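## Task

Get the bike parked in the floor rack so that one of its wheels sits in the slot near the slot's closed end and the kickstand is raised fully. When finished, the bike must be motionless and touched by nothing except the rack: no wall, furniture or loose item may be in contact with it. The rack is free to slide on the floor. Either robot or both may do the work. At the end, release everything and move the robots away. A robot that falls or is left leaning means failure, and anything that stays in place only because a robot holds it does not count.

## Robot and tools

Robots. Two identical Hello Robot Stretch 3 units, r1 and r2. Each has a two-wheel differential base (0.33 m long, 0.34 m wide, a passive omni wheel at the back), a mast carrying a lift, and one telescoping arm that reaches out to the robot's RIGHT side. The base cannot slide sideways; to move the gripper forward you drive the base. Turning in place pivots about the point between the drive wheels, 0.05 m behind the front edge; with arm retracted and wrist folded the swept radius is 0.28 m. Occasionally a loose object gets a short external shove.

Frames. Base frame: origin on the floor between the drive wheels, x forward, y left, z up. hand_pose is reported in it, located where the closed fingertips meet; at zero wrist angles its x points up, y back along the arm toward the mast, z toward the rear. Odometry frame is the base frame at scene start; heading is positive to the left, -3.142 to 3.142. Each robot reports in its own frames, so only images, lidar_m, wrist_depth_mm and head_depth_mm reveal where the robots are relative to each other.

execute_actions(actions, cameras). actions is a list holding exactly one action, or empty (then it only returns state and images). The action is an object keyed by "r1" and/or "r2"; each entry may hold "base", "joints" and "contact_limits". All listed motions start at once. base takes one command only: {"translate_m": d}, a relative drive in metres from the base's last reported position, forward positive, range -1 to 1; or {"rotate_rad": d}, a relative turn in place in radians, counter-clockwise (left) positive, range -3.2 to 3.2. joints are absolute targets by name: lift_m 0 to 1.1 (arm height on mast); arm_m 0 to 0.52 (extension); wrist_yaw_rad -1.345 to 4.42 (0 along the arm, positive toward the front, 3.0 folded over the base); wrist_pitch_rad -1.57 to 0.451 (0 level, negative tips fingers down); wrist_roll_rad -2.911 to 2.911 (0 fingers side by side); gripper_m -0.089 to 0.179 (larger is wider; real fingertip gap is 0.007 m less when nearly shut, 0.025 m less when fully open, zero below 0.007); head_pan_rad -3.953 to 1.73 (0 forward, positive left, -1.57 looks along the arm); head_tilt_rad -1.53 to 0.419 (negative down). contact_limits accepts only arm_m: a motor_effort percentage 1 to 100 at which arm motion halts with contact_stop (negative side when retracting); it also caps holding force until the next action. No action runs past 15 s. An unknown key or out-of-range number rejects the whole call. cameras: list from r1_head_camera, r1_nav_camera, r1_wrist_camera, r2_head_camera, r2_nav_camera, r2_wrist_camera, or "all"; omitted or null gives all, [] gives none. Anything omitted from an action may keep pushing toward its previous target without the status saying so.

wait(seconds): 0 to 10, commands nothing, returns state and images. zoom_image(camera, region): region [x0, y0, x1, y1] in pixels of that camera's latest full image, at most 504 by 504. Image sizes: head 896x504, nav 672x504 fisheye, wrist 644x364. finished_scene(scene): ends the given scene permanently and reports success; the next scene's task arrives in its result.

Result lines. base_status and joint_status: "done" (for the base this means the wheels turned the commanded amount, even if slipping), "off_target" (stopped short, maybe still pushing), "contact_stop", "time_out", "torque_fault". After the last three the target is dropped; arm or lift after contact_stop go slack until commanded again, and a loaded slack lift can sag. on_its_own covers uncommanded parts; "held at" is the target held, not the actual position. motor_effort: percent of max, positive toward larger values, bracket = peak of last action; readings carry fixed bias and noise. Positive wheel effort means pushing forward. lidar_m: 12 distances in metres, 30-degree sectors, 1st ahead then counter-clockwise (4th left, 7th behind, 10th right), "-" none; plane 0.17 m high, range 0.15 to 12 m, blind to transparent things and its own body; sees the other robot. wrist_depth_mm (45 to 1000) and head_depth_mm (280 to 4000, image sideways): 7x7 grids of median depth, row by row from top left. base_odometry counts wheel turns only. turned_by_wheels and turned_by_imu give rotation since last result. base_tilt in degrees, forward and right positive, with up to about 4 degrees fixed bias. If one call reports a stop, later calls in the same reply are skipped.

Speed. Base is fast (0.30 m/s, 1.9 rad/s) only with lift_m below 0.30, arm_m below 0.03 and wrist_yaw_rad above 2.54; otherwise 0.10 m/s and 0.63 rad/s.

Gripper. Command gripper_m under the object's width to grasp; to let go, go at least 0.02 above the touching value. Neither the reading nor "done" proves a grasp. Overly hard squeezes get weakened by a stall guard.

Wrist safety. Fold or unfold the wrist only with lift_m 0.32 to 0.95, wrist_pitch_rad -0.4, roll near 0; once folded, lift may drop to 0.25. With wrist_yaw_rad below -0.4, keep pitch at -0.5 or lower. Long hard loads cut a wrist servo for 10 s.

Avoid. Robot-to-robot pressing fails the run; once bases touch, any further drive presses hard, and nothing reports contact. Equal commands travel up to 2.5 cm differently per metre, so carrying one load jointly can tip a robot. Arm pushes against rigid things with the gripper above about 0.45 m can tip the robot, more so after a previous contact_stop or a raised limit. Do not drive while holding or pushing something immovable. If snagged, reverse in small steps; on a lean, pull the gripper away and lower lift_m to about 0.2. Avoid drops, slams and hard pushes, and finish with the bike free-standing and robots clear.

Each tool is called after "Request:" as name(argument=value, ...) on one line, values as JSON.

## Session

Request:
execute_actions(actions=[])

Scene clock: 0.00 s.
r1.base_odometry: x=+0.000 y=+0.000 heading=+0.000 (m, m, rad; r1's odometry frame)
r1.turned_by_wheels: +0.000 (rad since the last result)
r1.turned_by_imu: +0.000 (rad since the last result)
r1.base_tilt: forward=-0.4 right=+1.5 (deg)
r1.lidar_m: 1.87 2.77 3.54 3.79 3.56 3.43 1.57 1.23 1.21 1.30 1.77 1.74
r1.head_depth_mm: 1751 1740 1730 1720 1707 1718 1705 / 1844 1858 1852 1849 1828 1828 1822 / 1942 2001 1990 1987 1961 1972 1955 / 2004 2162 2153 2126 2145 2124 2083 / 2010 2358 2334 2319 2325 2308 2242 / 2044 2560 2549 2556 2545 2552 2198 / 2049 2804 2843 2805 2822 2747 2201
r1.base_status: not commanded
r1.joint_positions: lift_m=+0.565 arm_m=+0.002 wrist_yaw_rad=+2.943 wrist_pitch_rad=-0.348 wrist_roll_rad=-0.015 gripper_m=+0.037 head_pan_rad=+0.018 head_tilt_rad=-0.018
r1.joint_status: not commanded
r1.motor_effort: left_wheel=+0 right_wheel=+0 lift_m=+26 arm_m=+0 wrist_yaw_rad=+1 wrist_pitch_rad=+8 wrist_roll_rad=+0 gripper_m=+1 head_pan_rad=+0 head_tilt_rad=+3 (%)
r1.hand_pose: x=+0.0246 y=+0.0815 z=+0.5934 quat_wxyz=(+0.191, +0.700, +0.054, +0.686) (m; r1's base frame)
r1.wrist_depth_mm: - - - - - - - / - - - - - - - / - - - - - - - / - - - - - - - / - - - - - - - / 910 881 - 866 817 837 850 / 771 782 752 733 741 723 717
r2.base_odometry: x=+0.000 y=+0.000 heading=+0.000 (m, m, rad; r2's odometry frame)
r2.turned_by_wheels: +0.000 (rad since the last result)
r2.turned_by_imu: +0.000 (rad since the last result)
r2.base_tilt: forward=-1.5 right=-2.3 (deg)
r2.lidar_m: 1.81 3.64 3.71 2.54 2.84 1.75 1.20 1.12 1.14 1.47 1.38 1.41
r2.head_depth_mm: 1639 1617 1602 1598 1575 1554 1549 / 1776 1812 1777 1771 1757 1732 1701 / 1861 2041 2033 1999 1980 1956 1923 / 1879 2310 2310 2280 2265 2227 2142 / 1896 2685 2719 2705 2633 2612 2265 / 1923 2872 3343 3239 3200 3032 2272 / 1942 2935 3668 3658 3635 3376 2242
r2.base_status: not commanded
r2.joint_positions: lift_m=+0.587 arm_m=+0.000 wrist_yaw_rad=+3.021 wrist_pitch_rad=-0.476 wrist_roll_rad=+0.001 gripper_m=+0.037 head_pan_rad=-0.004 head_tilt_rad=+0.011
r2.joint_status: not commanded
r2.motor_effort: left_wheel=+0 right_wheel=+1 lift_m=+25 arm_m=+0 wrist_yaw_rad=+0 wrist_pitch_rad=+4 wrist_roll_rad=+1 gripper_m=+0 head_pan_rad=-1 head_tilt_rad=+1 (%)
r2.hand_pose: x=+0.0049 y=+0.0706 z=+0.5866 quat_wxyz=(+0.208, +0.696, +0.125, +0.676) (m; r2's base frame)
r2.wrist_depth_mm: - - - - - - - / - - - - - - - / - - - - - - - / - - - - - - - / 996 972 976 993 - 984 968 / 842 845 813 826 856 839 830 / 707 717 - 717 697 718 731
pictures: r1_head_camera (sideways: a quarter turn clockwise sets it upright), r1_nav_camera (sideways: a quarter turn counterclockwise sets it upright), r1_wrist_camera, r2_head_camera (sideways: a quarter turn clockwise sets it upright), r2_nav_camera (sideways: a quarter turn counterclockwise sets it upright), r2_wrist_camera
Images, in order (width x height): r1_head_camera 896x504, r1_nav_camera 672x504, r1_wrist_camera 644x364, r2_head_camera 896x504, r2_nav_camera 672x504, r2_wrist_camera 644x364.

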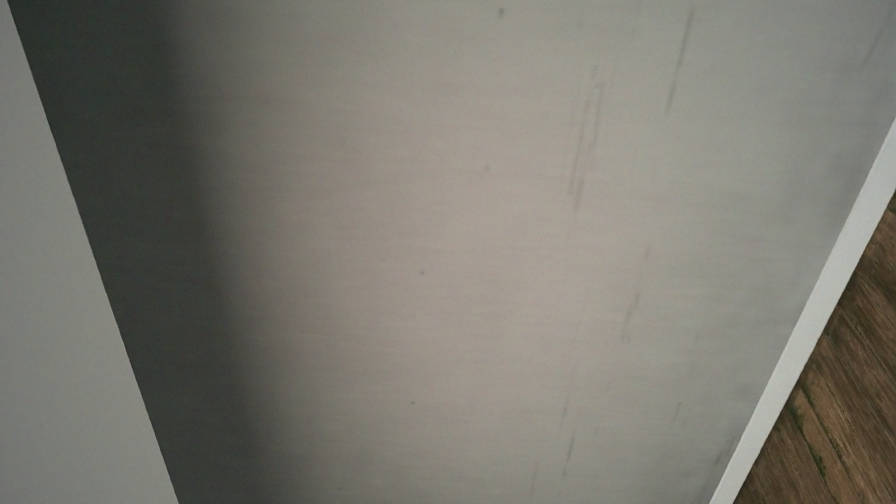

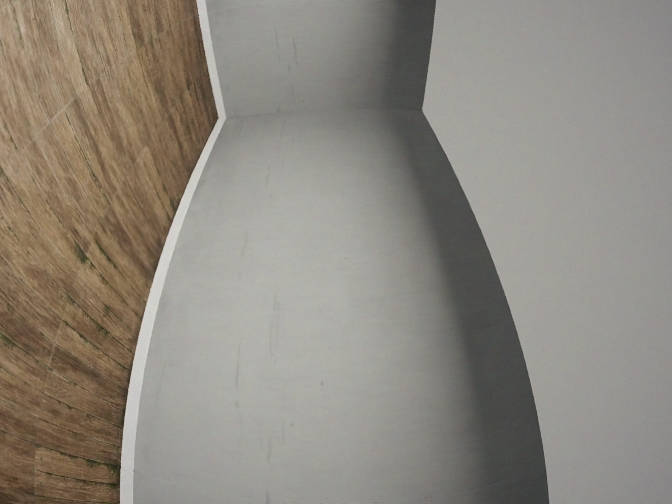

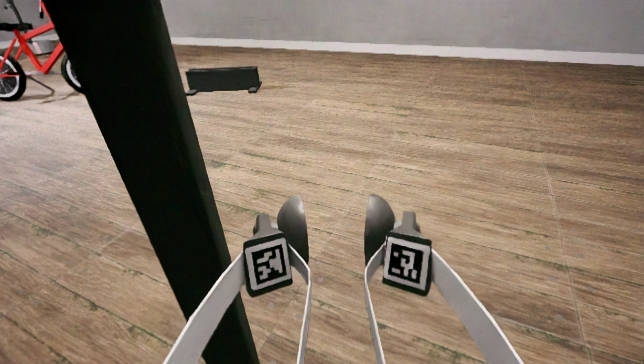

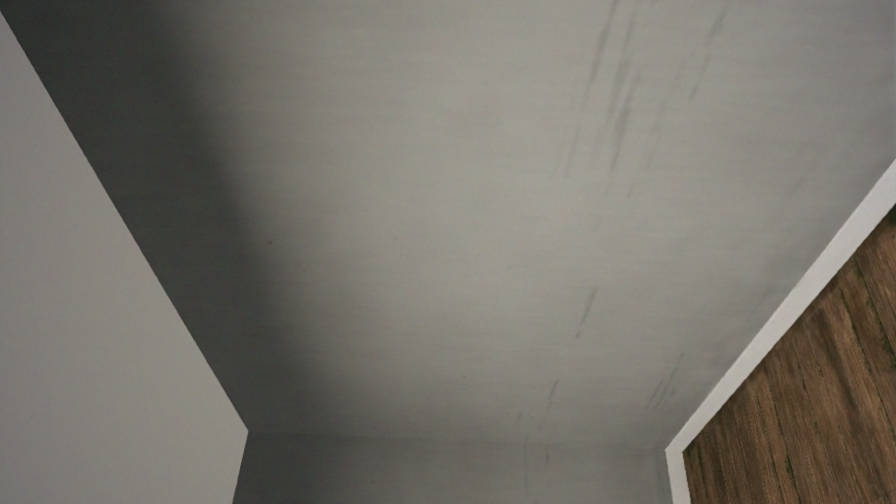

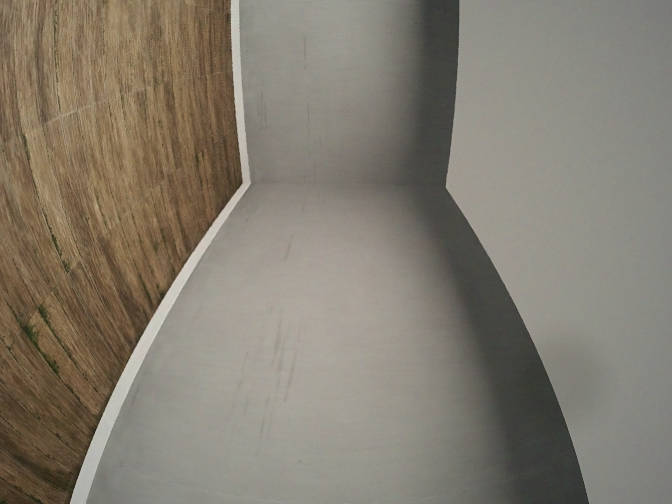

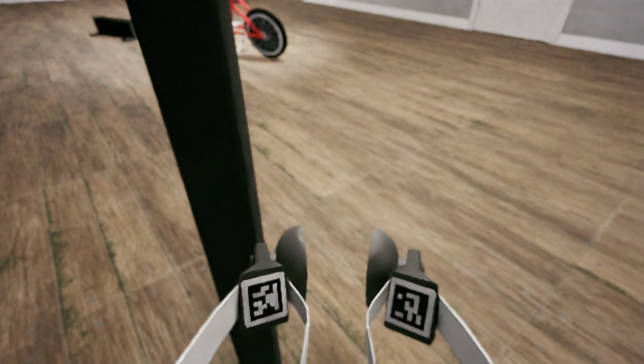

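Request:
execute_actions(actions=[{"r1": {"joints": {"head_pan_rad": 1.7, "head_tilt_rad": -0.35, "lift_m": 0.28}}, "r2": {"joints": {"head_pan_rad": 1.7, "head_tilt_rad": -0.4, "lift_m": 0.28}}}], cameras=["r1_head_camera", "r2_head_camera", "r1_nav_camera", "r2_nav_camera"])

Scene clock: 8.77 s.
r1.base_odometry: x=+0.000 y=+0.000 heading=+0.000 (m, m, rad; r1's odometry frame)
r1.turned_by_wheels: +0.000 (rad since the last result)
r1.turned_by_imu: -0.001 (rad since the last result)
r1.base_tilt: forward=-0.3 right=+1.5 (deg)
r1.lidar_m: 1.86 2.77 3.53 3.80 3.56 3.44 1.57 1.23 1.21 1.30 1.77 1.74
r1.head_depth_mm: 3419 3571 3730 3789 2619 1916 1518 / 3660 3832 3998 - 2611 1907 1515 / 3981 - - - 2575 1897 1507 / - - - - 2548 1901 1505 / - - - 3956 2546 1881 1496 / - - - 3895 2540 1871 1484 / - - - 3136 2507 1945 -
r1.base_status: not commanded
r1.joint_positions: lift_m=+0.281 arm_m=+0.002 wrist_yaw_rad=+2.943 wrist_pitch_rad=-0.348 wrist_roll_rad=-0.015 gripper_m=+0.037 head_pan_rad=+1.693 head_tilt_rad=-0.346
r1.joint_status: all done
r1.motor_effort: left_wheel=+0(0) right_wheel=+0(0) lift_m=+9(24) arm_m=+0(0) wrist_yaw_rad=-1(0) wrist_pitch_rad=+8(7) wrist_roll_rad=+0(0) gripper_m=+1(0) head_pan_rad=+4(44) head_tilt_rad=-3(32) (%)
r1.hand_pose: x=+0.0246 y=+0.0815 z=+0.3096 quat_wxyz=(+0.191, +0.700, +0.054, +0.686) (m; r1's base frame)
r1.wrist_depth_mm: - - - - - - - / - - - - - - - / - - - - - - 971 / 853 809 792 782 751 750 740 / 655 646 670 624 626 600 595 / 539 531 - 531 491 502 498 / 461 - - - 437 432 427
r2.base_odometry: x=+0.000 y=+0.000 heading=+0.000 (m, m, rad; r2's odometry frame)
r2.turned_by_wheels: +0.000 (rad since the last result)
r2.turned_by_imu: -0.001 (rad since the last result)
r2.base_tilt: forward=-1.4 right=-2.2 (deg)
r2.lidar_m: 1.82 3.61 3.70 2.54 2.83 1.75 1.20 1.12 1.14 1.47 1.38 1.41
r2.head_depth_mm: - - - 3529 2361 1800 1439 / - - - 3570 2384 1782 1428 / - - - 3408 2321 1759 1422 / - - - 2939 2298 1759 1418 / - - - 3041 2281 1739 1401 / - - - 3139 2283 1722 1395 / - - - 3309 2309 1773 -
r2.base_status: not commanded
r2.joint_positions: lift_m=+0.280 arm_m=+0.000 wrist_yaw_rad=+3.021 wrist_pitch_rad=-0.476 wrist_roll_rad=+0.001 gripper_m=+0.037 head_pan_rad=+1.693 head_tilt_rad=-0.395
r2.joint_status: all done
r2.motor_effort: left_wheel=+0(0) right_wheel=+0(0) lift_m=+18(20) arm_m=+0(0) wrist_yaw_rad=+0(0) wrist_pitch_rad=+4(4) wrist_roll_rad=+1(1) gripper_m=+0(0) head_pan_rad=+2(25) head_tilt_rad=-2(20) (%)
r2.hand_pose: x=+0.0049 y=+0.0705 z=+0.2801 quat_wxyz=(+0.209, +0.696, +0.125, +0.676) (m; r2's base frame)
r2.wrist_depth_mm: - - - - - - - / - - - - - - - / 881 877 879 885 891 893 869 / 686 691 - 687 702 695 685 / 562 560 559 557 574 561 566 / 476 498 - - 490 477 480 / - - - - 403 412 415
pictures: r1_head_camera (sideways: a quarter turn clockwise sets it upright), r1_nav_camera (sideways: a quarter turn counterclockwise sets it upright), r2_head_camera (sideways: a quarter turn clockwise sets it upright), r2_nav_camera (sideways: a quarter turn counterclockwise sets it upright)
Images, in order (width x height): r1_head_camera 896x504, r1_nav_camera 672x504, r2_head_camera 896x504, r2_nav_camera 672x504.

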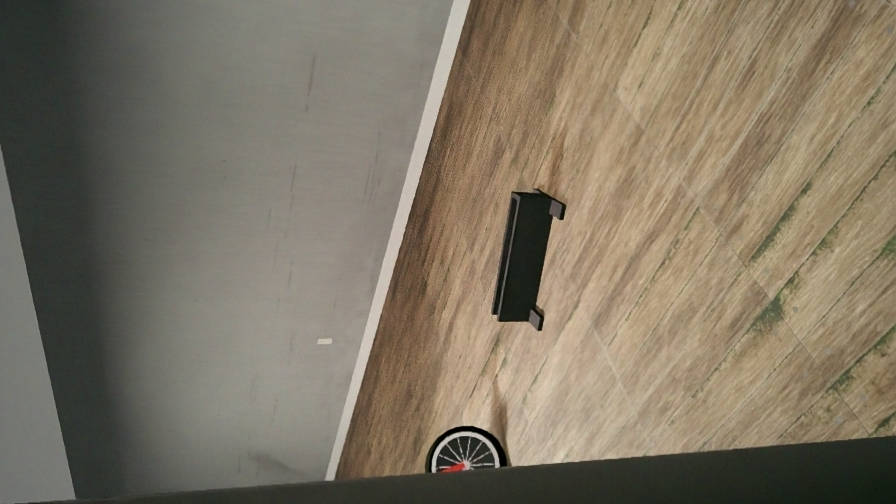

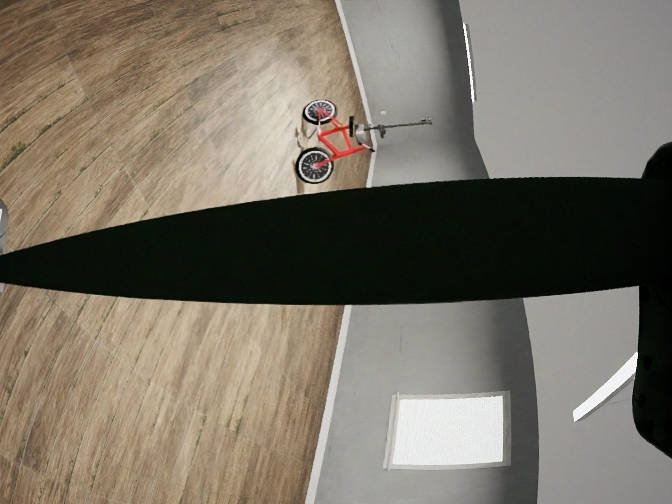

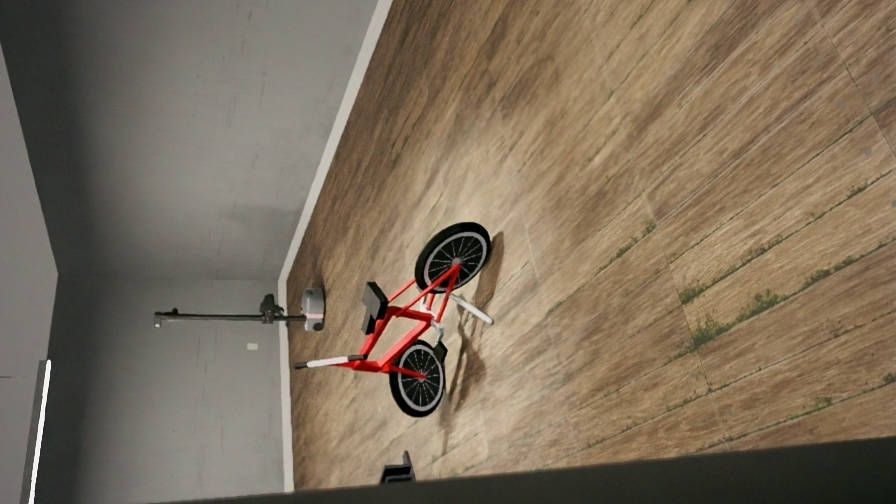

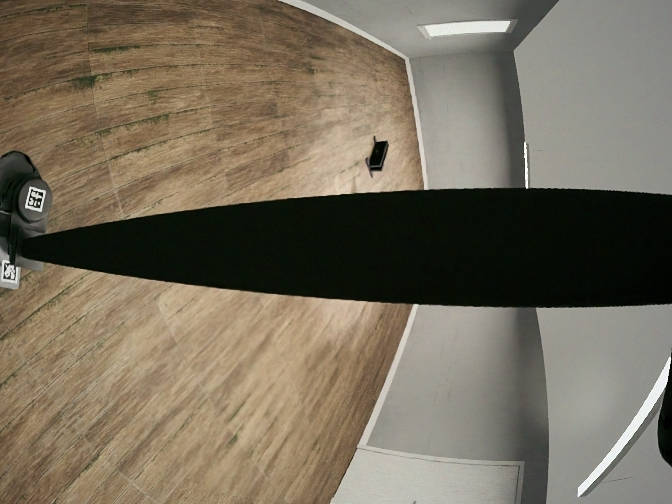

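Request:
execute_actions(actions=[{"r1": {"base": {"rotate_rad": 2.45}, "joints": {"head_pan_rad": -0.4, "head_tilt_rad": -0.4}}, "r2": {"base": {"rotate_rad": 1.83}, "joints": {"head_pan_rad": 0.0, "head_tilt_rad": -0.5}}}], cameras=["r1_head_camera", "r2_head_camera"])

Scene clock: 131.67 s.
r1.base_odometry: x=+0.000 y=+0.000 heading=+2.450 (m, m, rad; r1's odometry frame)
r1.turned_by_wheels: +2.450 (rad since the last result)
r1.turned_by_imu: +2.403 (rad since the last result)
r1.base_tilt: forward=-0.4 right=+1.4 (deg)
r1.lidar_m: 3.38 1.91 1.29 1.21 1.23 1.57 1.74 1.77 2.26 3.54 3.61 2.99
r1.head_depth_mm: - - - 3558 2388 1819 1450 / - - - 3501 2387 1798 1451 / - - - 3528 2355 1800 1442 / - - - 3237 2356 1784 1437 / - - - 3415 2333 1777 1427 / - - - 3383 2321 1767 1426 / - - - 3341 2307 1761 1420
r1.base_status: done
r1.joint_positions: lift_m=+0.281 arm_m=+0.002 wrist_yaw_rad=+2.943 wrist_pitch_rad=-0.348 wrist_roll_rad=-0.015 gripper_m=+0.037 head_pan_rad=-0.393 head_tilt_rad=-0.396
r1.joint_status: all done
r1.motor_effort: left_wheel=-2(10) right_wheel=+2(8) lift_m=+9(9) arm_m=+0(0) wrist_yaw_rad=+0(0) wrist_pitch_rad=+7(7) wrist_roll_rad=+0(0) gripper_m=+0(1) head_pan_rad=-4(43) head_tilt_rad=-3(12) (%)
r1.hand_pose: x=+0.0246 y=+0.0814 z=+0.3096 quat_wxyz=(+0.191, +0.700, +0.054, +0.686) (m; r1's base frame)
r1.wrist_depth_mm: 956 - - - - - - / - - - - - - - / - - - - - 997 951 / 848 810 810 799 767 750 743 / 667 634 680 626 628 601 588 / 542 532 - 533 493 519 499 / 457 - - - 436 427 421
r2.base_odometry: x=+0.000 y=+0.000 heading=+1.830 (m, m, rad; r2's odometry frame)
r2.turned_by_wheels: +1.830 (rad since the last result)
r2.turned_by_imu: +1.829 (rad since the last result)
r2.base_tilt: forward=-1.4 right=-2.2 (deg)
r2.lidar_m: 2.54 2.74 1.39 1.13 1.13 1.24 1.39 1.39 1.52 2.39 3.64 3.98
r2.head_depth_mm: - - - 2837 2072 1618 1330 / - - - 2850 2074 1612 1327 / - - - 2754 2020 1600 1324 / - - 3257 2754 2014 1601 1321 / - - - 2691 1999 1579 1305 / - - 3786 2662 1985 1582 1294 / - - - 2685 1947 1545 1286
r2.base_status: done
r2.joint_positions: lift_m=+0.280 arm_m=+0.000 wrist_yaw_rad=+3.021 wrist_pitch_rad=-0.476 wrist_roll_rad=+0.001 gripper_m=+0.037 head_pan_rad=+0.007 head_tilt_rad=-0.494
r2.joint_status: all done
r2.motor_effort: left_wheel=-2(7) right_wheel=+3(9) lift_m=+18(18) arm_m=+0(0) wrist_yaw_rad=+1(0) wrist_pitch_rad=+4(4) wrist_roll_rad=+1(1) gripper_m=+0(0) head_pan_rad=-3(27) head_tilt_rad=-2(10) (%)
r2.hand_pose: x=+0.0049 y=+0.0705 z=+0.2801 quat_wxyz=(+0.209, +0.696, +0.125, +0.676) (m; r2's base frame)
r2.wrist_depth_mm: 851 898 - - - - - / 899 970 - - - - - / 849 880 869 890 874 891 886 / 682 692 - 683 685 693 691 / 557 561 566 565 574 560 560 / 476 497 - - 490 480 477 / - - - - 402 411 414
pictures: r1_head_camera (sideways: a quarter turn clockwise sets it upright), r2_head_camera (sideways: a quarter turn clockwise sets it upright)
Images, in order (width x height): r1_head_camera 896x504, r2_head_camera 896x504.

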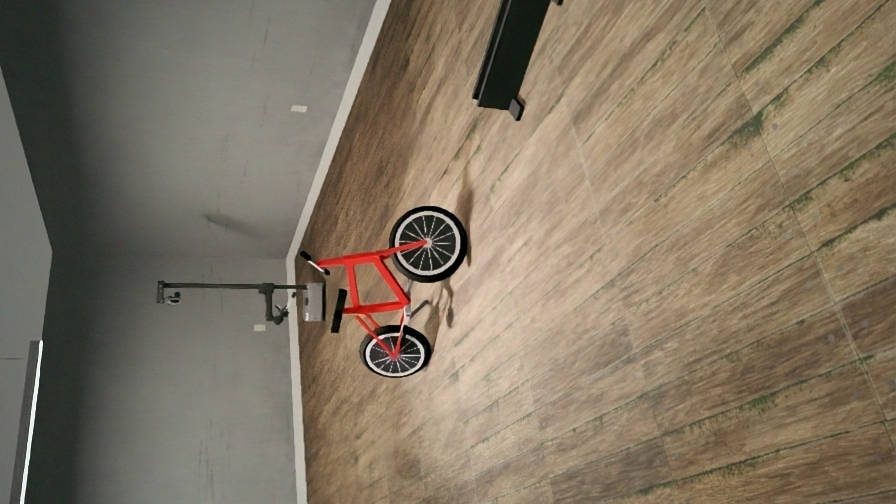

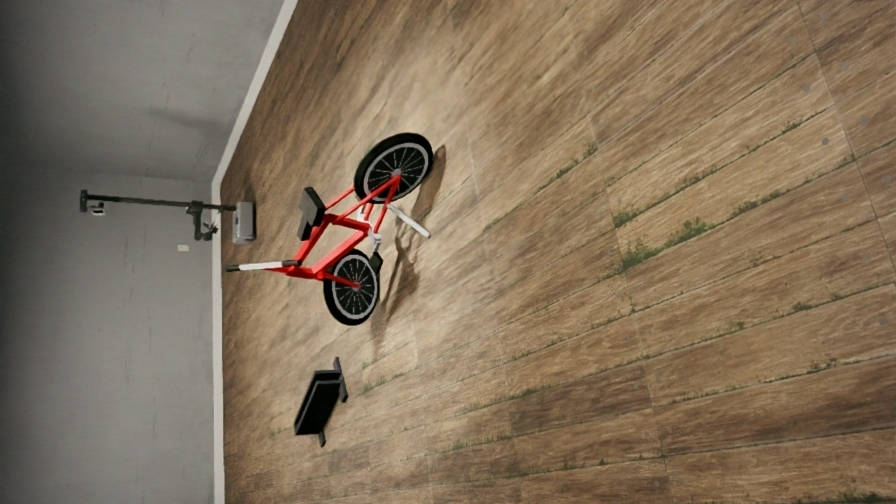

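Request:
execute_actions(actions=[{"r1": {"base": {"translate_m": 1.0}}, "r2": {"base": {"translate_m": 1.0}}}], cameras=[])

Request:
execute_actions(actions=[{"r1": {"base": {"translate_m": 1.0}, "joints": {"head_pan_rad": -0.7, "head_tilt_rad": -0.6}}, "r2": {"base": {"translate_m": 0.7}, "joints": {"head_tilt_rad": -0.9}}}], cameras=["r1_head_camera", "r2_head_camera"])

Scene clock: 145.27 s.
r1.base_odometry: x=-0.770 y=+0.638 heading=+2.450 (m, m, rad; r1's odometry frame)
r1.turned_by_wheels: +0.000 (rad since the last result)
r1.turned_by_imu: +0.006 (rad since the last result)
r1.base_tilt: forward=-0.4 right=+1.5 (deg)
r1.lidar_m: 6.01 2.05 1.39 1.30 1.32 1.70 2.73 2.77 3.55 3.42 3.52 2.09
r1.head_depth_mm: - - - 3555 2410 1817 1451 / - - - 3507 2370 1808 1443 / - - - 3305 2341 1800 1439 / - - - 2703 2354 1783 1435 / - - - 3193 2351 1769 1431 / - - - 3385 2324 1763 1419 / - - - 3367 2315 1759 1420
r1.base_status: done
r1.joint_positions: lift_m=+0.281 arm_m=+0.002 wrist_yaw_rad=+2.943 wrist_pitch_rad=-0.348 wrist_roll_rad=-0.015 gripper_m=+0.037 head_pan_rad=-0.393 head_tilt_rad=-0.396
r1.joint_status: not commanded
r1.motor_effort: left_wheel=-3(9) right_wheel=+2(8) lift_m=+9(9) arm_m=+0(0) wrist_yaw_rad=-1(1) wrist_pitch_rad=+7(8) wrist_roll_rad=+0(0) gripper_m=-1(0) head_pan_rad=-3(4) head_tilt_rad=-3(3) (%)
r1.hand_pose: x=+0.0246 y=+0.0814 z=+0.3096 quat_wxyz=(+0.191, +0.700, +0.054, +0.686) (m; r1's base frame)
r1.wrist_depth_mm: - - - - - - - / - - - - - - - / - - - - - - 950 / 856 798 796 792 775 755 748 / 655 645 662 623 615 613 591 / 540 533 - 535 495 504 499 / 456 - - - 437 428 429
r2.base_odometry: x=-0.256 y=+0.967 heading=+1.830 (m, m, rad; r2's odometry frame)
r2.turned_by_wheels: +0.000 (rad since the last result)
r2.turned_by_imu: -0.003 (rad since the last result)
r2.base_tilt: forward=-1.4 right=-2.2 (deg)
r2.lidar_m: 1.62 3.61 1.83 1.49 1.48 1.63 2.34 2.32 2.56 3.32 3.25 1.58
r2.head_depth_mm: - - - 2816 2068 1625 1334 / - - - 2804 1900 1611 1336 / - - - 2092 1954 1599 1329 / - - 3950 2375 2015 1595 1309 / - - - 2339 2012 1568 1304 / - - - 2710 1991 1575 1302 / - - - 2629 1967 1557 1301
r2.base_status: done
r2.joint_positions: lift_m=+0.280 arm_m=+0.000 wrist_yaw_rad=+3.021 wrist_pitch_rad=-0.476 wrist_roll_rad=+0.001 gripper_m=+0.037 head_pan_rad=+0.007 head_tilt_rad=-0.495
r2.joint_status: not commanded
r2.motor_effort: left_wheel=-1(5) right_wheel=+2(8) lift_m=+19(19) arm_m=+0(0) wrist_yaw_rad=+0(1) wrist_pitch_rad=+4(4) wrist_roll_rad=+1(1) gripper_m=+0(0) head_pan_rad=-2(3) head_tilt_rad=-2(2) (%)
r2.hand_pose: x=+0.0049 y=+0.0705 z=+0.2801 quat_wxyz=(+0.209, +0.696, +0.125, +0.676) (m; r2's base frame)
r2.wrist_depth_mm: - - - - - - - / - - - - - - - / 886 876 877 891 890 878 890 / 692 681 - 684 688 696 682 / 565 562 559 572 570 571 570 / 475 502 - - 498 473 478 / - - - - 405 414 415
pictures: none
No camera images: the call's "cameras" was empty. Leave "cameras" out to get every camera's image.

Scene clock: 150.37 s.
r1.base_odometry: x=-1.540 y=+1.276 heading=+2.450 (m, m, rad; r1's odometry frame)
r1.turned_by_wheels: +0.000 (rad since the last result)
r1.turned_by_imu: +0.006 (rad since the last result)
r1.base_tilt: forward=-0.4 right=+1.4 (deg)
r1.lidar_m: 5.03 2.16 1.49 1.39 1.41 1.83 3.71 3.79 3.59 3.34 1.33 1.54
r1.head_depth_mm: 3290 3544 3420 2386 1796 1507 1265 / 3557 3879 3163 1735 1720 1503 1264 / 3906 - 3312 2187 1826 1501 1262 / - - 3265 2085 1820 1491 1258 / - - 2808 1892 1825 1483 1249 / - - 3241 2220 1813 1486 1250 / - - 3212 2307 1805 1477 1248
r1.base_status: done
r1.joint_positions: lift_m=+0.281 arm_m=+0.002 wrist_yaw_rad=+2.943 wrist_pitch_rad=-0.348 wrist_roll_rad=-0.015 gripper_m=+0.037 head_pan_rad=-0.693 head_tilt_rad=-0.593
r1.joint_status: all done
r1.motor_effort: left_wheel=-3(8) right_wheel=+2(6) lift_m=+9(9) arm_m=+0(0) wrist_yaw_rad=-1(2) wrist_pitch_rad=+8(7) wrist_roll_rad=+0(0) gripper_m=-1(0) head_pan_rad=-4(27) head_tilt_rad=-4(25) (%)
r1.hand_pose: x=+0.0246 y=+0.0814 z=+0.3096 quat_wxyz=(+0.191, +0.700, +0.054, +0.686) (m; r1's base frame)
r1.wrist_depth_mm: - - - - - - - / - - - - - - - / - - - - - - 959 / 853 812 801 780 776 760 735 / 652 644 660 625 626 600 590 / 533 525 - 539 492 497 493 / 460 - - - 433 433 428
r2.base_odometry: x=-0.435 y=+1.643 heading=+1.830 (m, m, rad; r2's odometry frame)
r2.turned_by_wheels: +0.000 (rad since the last result)
r2.turned_by_imu: -0.002 (rad since the last result)
r2.base_tilt: forward=-1.3 right=-2.3 (deg)
r2.lidar_m: 1.01 4.23 2.13 1.73 1.73 1.89 2.98 2.98 3.25 3.03 3.01 0.94
r2.head_depth_mm: 2519 2447 2015 1568 1453 1266 1140 / 3149 2474 1945 1395 1445 1264 1125 / 3153 2449 1293 1604 1423 1262 1126 / 3128 2358 1745 1614 1418 1253 1120 / 3061 2405 1784 1638 1417 1249 1111 / 3078 2344 1883 1625 1428 1239 1112 / 3065 2188 1905 1606 1395 1243 1106
r2.base_status: done
r2.joint_positions: lift_m=+0.280 arm_m=+0.000 wrist_yaw_rad=+3.021 wrist_pitch_rad=-0.476 wrist_roll_rad=+0.001 gripper_m=+0.037 head_pan_rad=+0.007 head_tilt_rad=-0.889
r2.joint_status: all done
r2.motor_effort: left_wheel=-1(4) right_wheel=+2(8) lift_m=+19(19) arm_m=+0(0) wrist_yaw_rad=+0(0) wrist_pitch_rad=+4(4) wrist_roll_rad=+1(1) gripper_m=-1(1) head_pan_rad=-2(1) head_tilt_rad=-4(22) (%)
r2.hand_pose: x=+0.0049 y=+0.0705 z=+0.2801 quat_wxyz=(+0.209, +0.696, +0.125, +0.676) (m; r2's base frame)
r2.wrist_depth_mm: - - - - - - - / - - - - - - - / 871 865 877 886 894 894 876 / 684 679 - 694 693 688 681 / 557 563 559 560 575 566 565 / 476 497 - - 491 475 477 / - - - - 402 415 415
pictures: r1_head_camera (sideways: a quarter turn clockwise sets it upright), r2_head_camera (sideways: a quarter turn clockwise sets it upright)
Images, in order (width x height): r1_head_camera 896x504, r2_head_camera 896x504.

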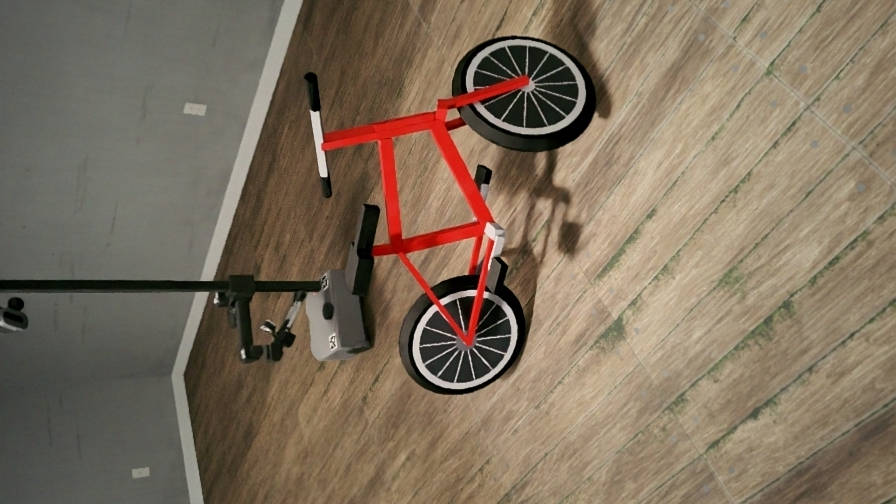

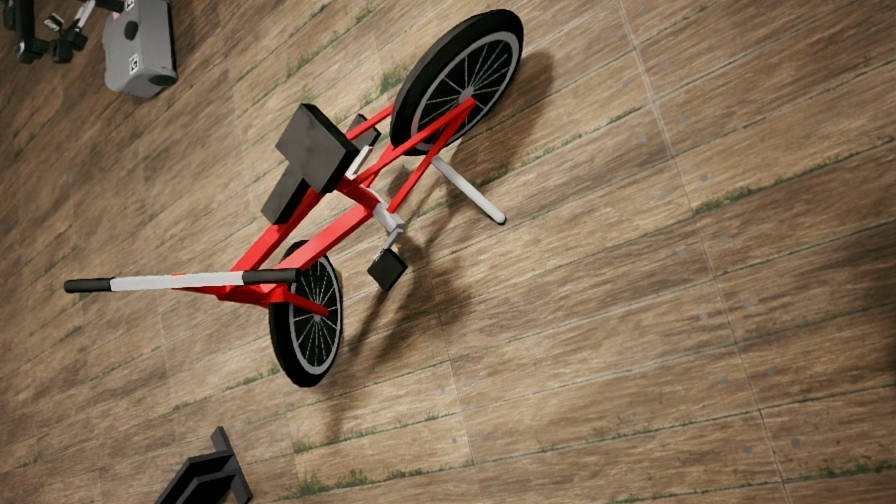

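Request:
execute_actions(actions=[])

Scene clock: 174.27 s.
r1.base_odometry: x=-1.540 y=+1.276 heading=+2.450 (m, m, rad; r1's odometry frame)
r1.turned_by_wheels: +0.000 (rad since the last result)
r1.turned_by_imu: +0.000 (rad since the last result)
r1.base_tilt: forward=-0.4 right=+1.4 (deg)
r1.lidar_m: 5.00 2.16 1.48 1.39 1.42 1.82 3.71 3.77 3.57 3.37 1.33 1.54
r1.head_depth_mm: 3286 3526 3378 2397 1787 1500 1272 / 3564 3855 3185 1729 1713 1492 1265 / 3894 - 3334 2203 1832 1490 1265 / - - 3326 2094 1825 1494 1257 / - - 2781 1895 1821 1483 1254 / - - 3256 2217 1809 1485 1249 / - - 3244 2315 1808 1476 1248
r1.base_status: done
r1.joint_positions: lift_m=+0.281 arm_m=+0.002 wrist_yaw_rad=+2.943 wrist_pitch_rad=-0.348 wrist_roll_rad=-0.015 gripper_m=+0.037 head_pan_rad=-0.693 head_tilt_rad=-0.593
r1.joint_status: all done
r1.motor_effort: left_wheel=-3(8) right_wheel=+2(6) lift_m=+9(9) arm_m=+0(0) wrist_yaw_rad=+0(2) wrist_pitch_rad=+7(7) wrist_roll_rad=+0(0) gripper_m=+1(0) head_pan_rad=-4(27) head_tilt_rad=-4(25) (%)
r1.hand_pose: x=+0.0246 y=+0.0814 z=+0.3096 quat_wxyz=(+0.191, +0.700, +0.054, +0.686) (m; r1's base frame)
r1.wrist_depth_mm: - - - - - - - / - - - - - - - / - - - - - - 982 / 860 820 802 788 769 759 730 / 651 659 675 620 631 606 595 / 542 536 - 530 492 502 494 / 461 - - - 436 430 423
r2.base_odometry: x=-0.435 y=+1.643 heading=+1.830 (m, m, rad; r2's odometry frame)
r2.turned_by_wheels: +0.000 (rad since the last result)
r2.turned_by_imu: -0.001 (rad since the last result)
r2.base_tilt: forward=-1.4 right=-2.2 (deg)
r2.lidar_m: 1.01 4.23 2.13 1.74 1.73 1.90 2.96 2.98 3.28 3.03 3.01 0.94
r2.head_depth_mm: 2519 2406 1988 1579 1456 1277 1137 / 3227 2483 1938 1394 1447 1257 1137 / 3195 2439 1287 1592 1432 1262 1123 / 3144 2311 1753 1601 1425 1262 1128 / 3058 2365 1786 1637 1421 1248 1113 / 3108 2358 1875 1629 1409 1240 1105 / 3024 2196 1908 1624 1411 1236 1099
r2.base_status: done
r2.joint_positions: lift_m=+0.280 arm_m=+0.000 wrist_yaw_rad=+3.021 wrist_pitch_rad=-0.476 wrist_roll_rad=+0.001 gripper_m=+0.037 head_pan_rad=+0.007 head_tilt_rad=-0.889
r2.joint_status: all done
r2.motor_effort: left_wheel=-1(4) right_wheel=+1(8) lift_m=+18(19) arm_m=+0(0) wrist_yaw_rad=+0(0) wrist_pitch_rad=+4(4) wrist_roll_rad=+1(1) gripper_m=+0(1) head_pan_rad=-2(1) head_tilt_rad=-4(22) (%)
r2.hand_pose: x=+0.0049 y=+0.0705 z=+0.2801 quat_wxyz=(+0.209, +0.696, +0.125, +0.676) (m; r2's base frame)
r2.wrist_depth_mm: - - - - - - - / - - - - - - - / 864 878 887 867 885 882 873 / 678 681 - 695 690 685 687 / 565 556 559 558 574 571 562 / 480 496 - - 492 478 481 / - - - - 405 417 414
pictures: r1_head_camera (sideways: a quarter turn clockwise sets it upright), r1_nav_camera (sideways: a quarter turn counterclockwise sets it upright), r1_wrist_camera, r2_head_camera (sideways: a quarter turn clockwise sets it upright), r2_nav_camera (sideways: a quarter turn counterclockwise sets it upright), r2_wrist_camera
Images, in order (width x height): r1_head_camera 896x504, r1_nav_camera 672x504, r1_wrist_camera 644x364, r2_head_camera 896x504, r2_nav_camera 672x504, r2_wrist_camera 644x364.

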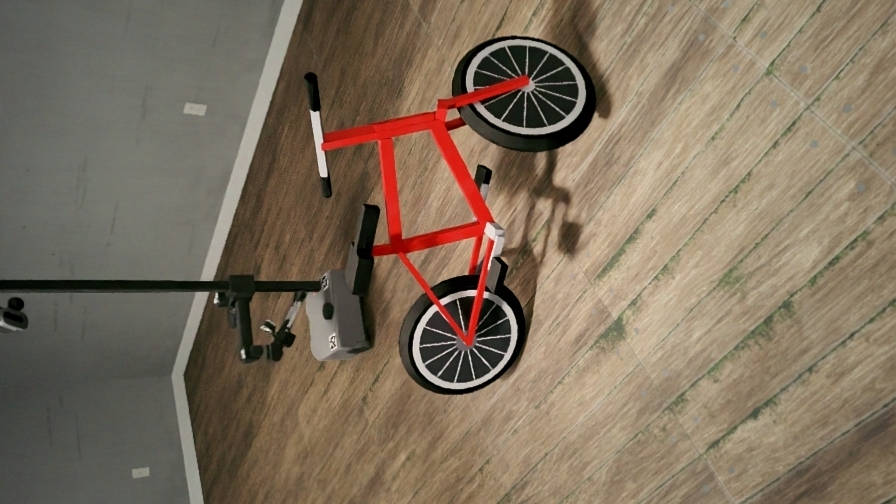

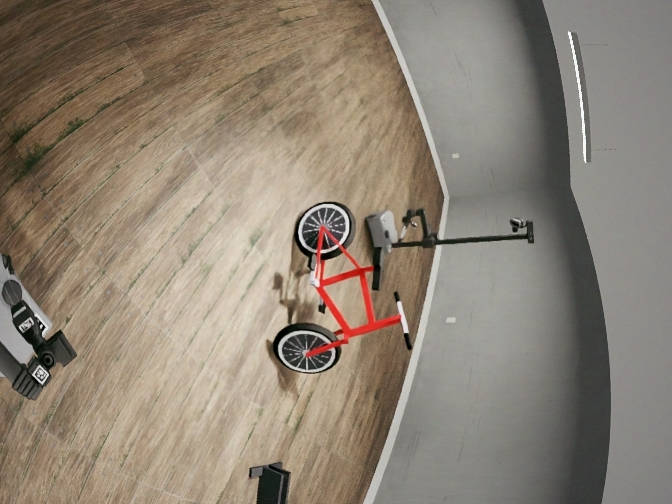

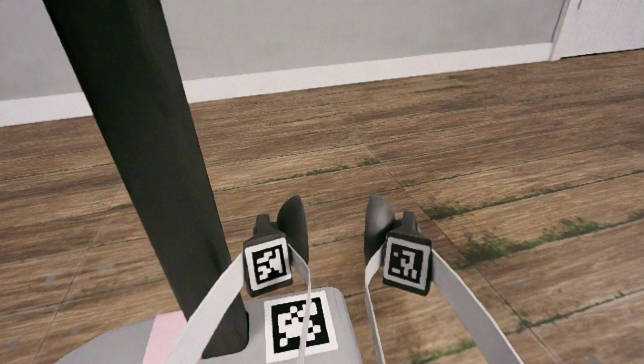

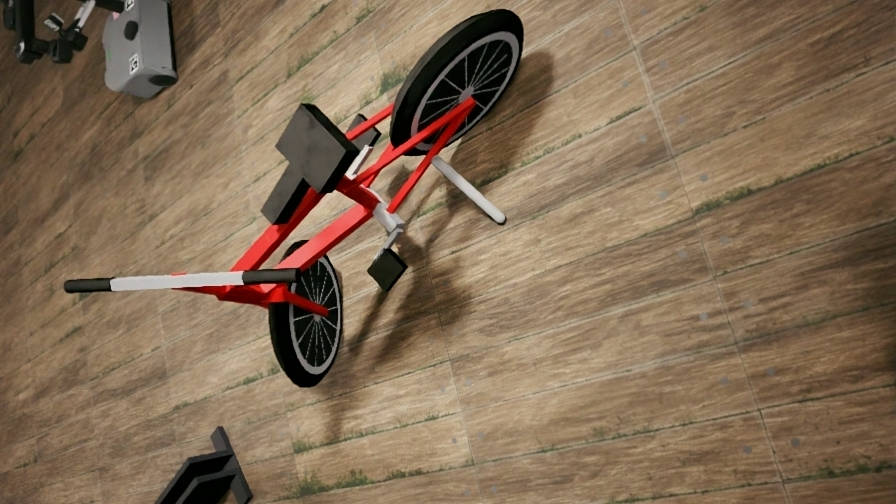

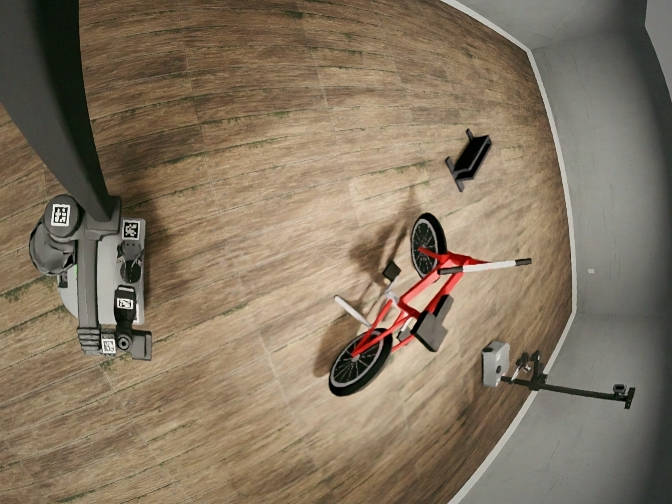

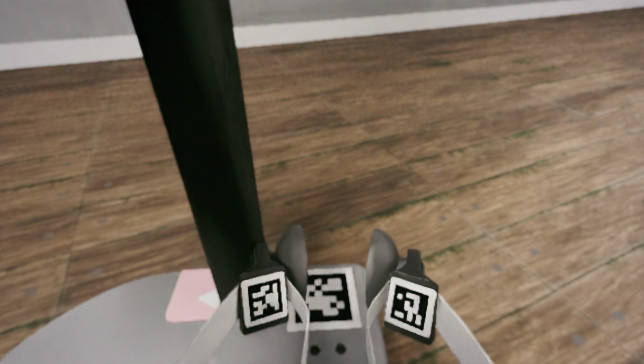

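Request:
execute_actions(actions=[{"r1": {"base": {"translate_m": 1.0}}, "r2": {"base": {"translate_m": 0.45}}}], cameras=[])

Request:
execute_actions(actions=[{"r1": {"base": {"translate_m": 0.34}, "joints": {"head_pan_rad": -1.6, "head_tilt_rad": -0.9}}, "r2": {"base": {"rotate_rad": 0.8}, "joints": {"head_pan_rad": -1.3, "head_tilt_rad": -1.0}}}], cameras=["r1_head_camera", "r2_head_camera"])

Scene clock: 252.17 s.
r1.base_odometry: x=-2.310 y=+1.914 heading=+2.450 (m, m, rad; r1's odometry frame)
r1.turned_by_wheels: +0.000 (rad since the last result)
r1.turned_by_imu: +0.006 (rad since the last result)
r1.base_tilt: forward=-0.3 right=+1.4 (deg)
r1.lidar_m: 4.04 2.28 1.56 1.47 1.50 1.94 4.47 4.80 3.47 0.96 0.91 4.30
r1.head_depth_mm: 3208 3480 3386 1861 1795 1249 1269 / 3492 3746 3347 2199 1775 1306 1265 / 3860 - 3353 2374 1833 1491 1261 / - - 3294 2345 1824 1498 1257 / - - 3284 2321 1821 1483 1252 / - - 3263 2318 1804 1483 1248 / 3795 - 3234 2315 1804 1478 1247
r1.base_status: done
r1.joint_positions: lift_m=+0.281 arm_m=+0.002 wrist_yaw_rad=+2.943 wrist_pitch_rad=-0.348 wrist_roll_rad=-0.015 gripper_m=+0.037 head_pan_rad=-0.693 head_tilt_rad=-0.593
r1.joint_status: not commanded
r1.motor_effort: left_wheel=-3(7) right_wheel=+2(7) lift_m=+9(9) arm_m=+0(0) wrist_yaw_rad=+0(2) wrist_pitch_rad=+8(8) wrist_roll_rad=+0(0) gripper_m=+0(0) head_pan_rad=-3(4) head_tilt_rad=-5(4) (%)
r1.hand_pose: x=+0.0246 y=+0.0814 z=+0.3096 quat_wxyz=(+0.191, +0.700, +0.054, +0.686) (m; r1's base frame)
r1.wrist_depth_mm: - - - - - - - / - - - - - - - / - - - - - - 980 / 846 806 802 784 772 755 729 / 668 654 663 615 621 604 593 / 537 538 - 533 495 502 499 / 463 - - - 430 429 424
r2.base_odometry: x=-0.550 y=+2.078 heading=+1.830 (m, m, rad; r2's odometry frame)
r2.turned_by_wheels: +0.000 (rad since the last result)
r2.turned_by_imu: -0.002 (rad since the last result)
r2.base_tilt: forward=-1.4 right=-2.4 (deg)
r2.lidar_m: 0.64 0.94 2.33 1.90 1.88 2.08 3.25 3.39 3.55 2.88 0.59 0.56
r2.head_depth_mm: 3216 2485 2009 1690 1448 1146 1141 / 3247 2472 1996 1676 1042 1247 1129 / 3225 2442 1967 1657 1242 1243 1130 / 3114 2391 1962 1542 1383 1256 1126 / 3148 2384 1845 1362 1431 1247 1113 / 3053 2396 1923 1562 1411 1242 1114 / 3050 2366 1899 1611 1404 1230 1097
r2.base_status: done
r2.joint_positions: lift_m=+0.280 arm_m=+0.000 wrist_yaw_rad=+3.021 wrist_pitch_rad=-0.476 wrist_roll_rad=+0.001 gripper_m=+0.037 head_pan_rad=+0.007 head_tilt_rad=-0.890
r2.joint_status: not commanded
r2.motor_effort: left_wheel=-1(4) right_wheel=+3(8) lift_m=+19(19) arm_m=+0(0) wrist_yaw_rad=+1(0) wrist_pitch_rad=+4(4) wrist_roll_rad=+1(1) gripper_m=+1(1) head_pan_rad=-2(2) head_tilt_rad=-4(4) (%)
r2.hand_pose: x=+0.0049 y=+0.0705 z=+0.2801 quat_wxyz=(+0.209, +0.696, +0.125, +0.676) (m; r2's base frame)
r2.wrist_depth_mm: - - - - - - - / - - - - - - - / 870 875 876 893 892 892 895 / 685 688 - 679 689 686 685 / 555 559 555 564 572 565 565 / 476 493 - - 487 476 477 / - - - - 403 412 412
pictures: none
No camera images: the call's "cameras" was empty. Leave "cameras" out to get every camera's image.

Scene clock: 255.10 s.
r1.base_odometry: x=-2.572 y=+2.131 heading=+2.449 (m, m, rad; r1's odometry frame)
r1.turned_by_wheels: +0.000 (rad since the last result)
r1.turned_by_imu: +0.002 (rad since the last result)
r1.base_tilt: forward=-0.4 right=+1.4 (deg)
r1.lidar_m: 3.71 2.31 1.58 1.50 1.53 1.98 4.55 5.02 1.14 0.77 0.77 3.94
r1.head_depth_mm: 2982 2385 1565 1641 1449 1274 1134 / 2931 2356 1829 1635 1452 1274 1136 / 2931 2431 1317 1559 1435 1266 1161 / 2921 2435 1878 1345 1426 1268 1161 / 2903 2435 1982 1284 1386 1262 1132 / 2901 2416 1702 1654 1437 1263 1127 / 2891 2348 1669 1620 1432 1256 1124
r1.base_status: done
r1.joint_positions: lift_m=+0.281 arm_m=+0.002 wrist_yaw_rad=+2.943 wrist_pitch_rad=-0.348 wrist_roll_rad=-0.015 gripper_m=+0.037 head_pan_rad=-1.593 head_tilt_rad=-0.889
r1.joint_status: all done
r1.motor_effort: left_wheel=-2(7) right_wheel=+2(7) lift_m=+9(9) arm_m=+0(0) wrist_yaw_rad=-1(0) wrist_pitch_rad=+8(7) wrist_roll_rad=+0(0) gripper_m=+0(0) head_pan_rad=-3(45) head_tilt_rad=-7(33) (%)
r1.hand_pose: x=+0.0246 y=+0.0814 z=+0.3096 quat_wxyz=(+0.191, +0.700, +0.054, +0.686) (m; r1's base frame)
r1.wrist_depth_mm: - - - - - - - / - - - - - - - / - - - - - 993 992 / 857 823 802 788 790 766 738 / 656 653 664 623 626 601 596 / 538 530 - 530 493 498 498 / 461 - - - 436 429 421
r2.base_odometry: x=-0.550 y=+2.078 heading=+2.629 (m, m, rad; r2's odometry frame)
r2.turned_by_wheels: +0.800 (rad since the last result)
r2.turned_by_imu: +0.800 (rad since the last result)
r2.base_tilt: forward=-1.4 right=-2.4 (deg)
r2.lidar_m: 2.94 2.01 1.89 1.92 2.47 3.40 3.46 3.08 2.86 0.56 0.58 0.66
r2.head_depth_mm: 2564 2038 1641 1549 1385 1240 1121 / 2551 2092 1710 1545 1350 1228 1128 / 2498 2075 1776 1538 1305 1214 - / 2467 2055 1743 1509 1337 1248 - / 2451 2028 1743 912 1332 1209 1112 / 2444 2024 1741 1223 1342 1213 1093 / 2422 2002 1727 1175 1314 1195 1089
r2.base_status: done
r2.joint_positions: lift_m=+0.280 arm_m=+0.000 wrist_yaw_rad=+3.021 wrist_pitch_rad=-0.476 wrist_roll_rad=+0.001 gripper_m=+0.037 head_pan_rad=-1.293 head_tilt_rad=-0.988
r2.joint_status: all done
r2.motor_effort: left_wheel=-1(6) right_wheel=+2(9) lift_m=+19(19) arm_m=+0(0) wrist_yaw_rad=+0(0) wrist_pitch_rad=+4(4) wrist_roll_rad=+1(1) gripper_m=+0(1) head_pan_rad=-2(26) head_tilt_rad=-4(11) (%)
r2.hand_pose: x=+0.0049 y=+0.0705 z=+0.2801 quat_wxyz=(+0.209, +0.696, +0.125, +0.676) (m; r2's base frame)
r2.wrist_depth_mm: - - - - - - - / - - - - - - - / 866 877 877 891 878 895 873 / 684 687 - 686 692 684 695 / 562 554 556 559 572 558 566 / 476 499 - - 492 480 483 / - - - - 402 414 417
pictures: r1_head_camera (sideways: a quarter turn clockwise sets it upright), r2_head_camera (sideways: a quarter turn clockwise sets it upright)
Images, in order (width x height): r1_head_camera 896x504, r2_head_camera 896x504.

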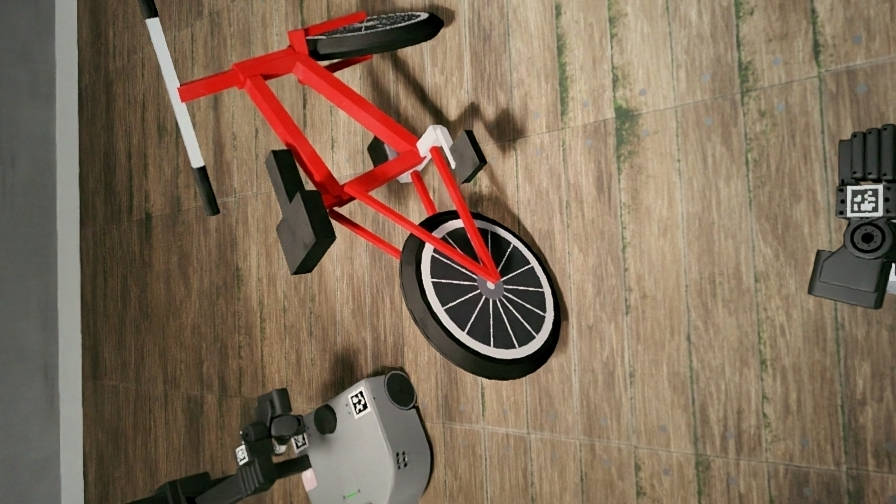

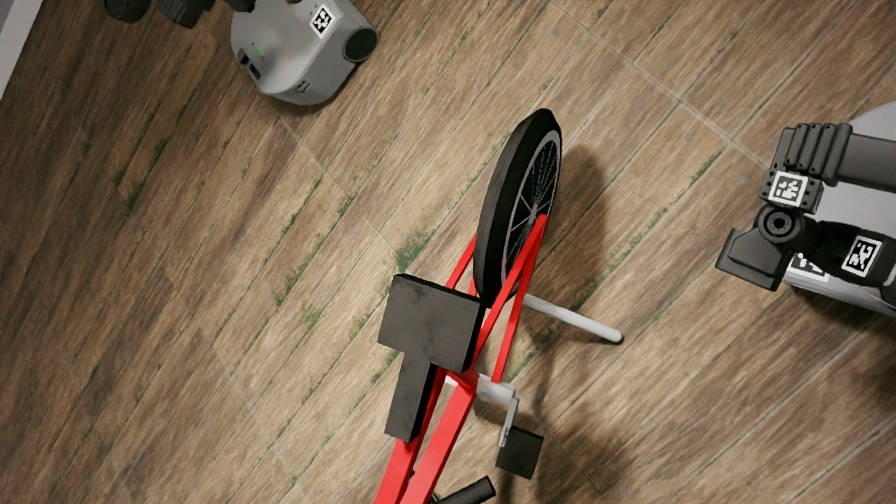

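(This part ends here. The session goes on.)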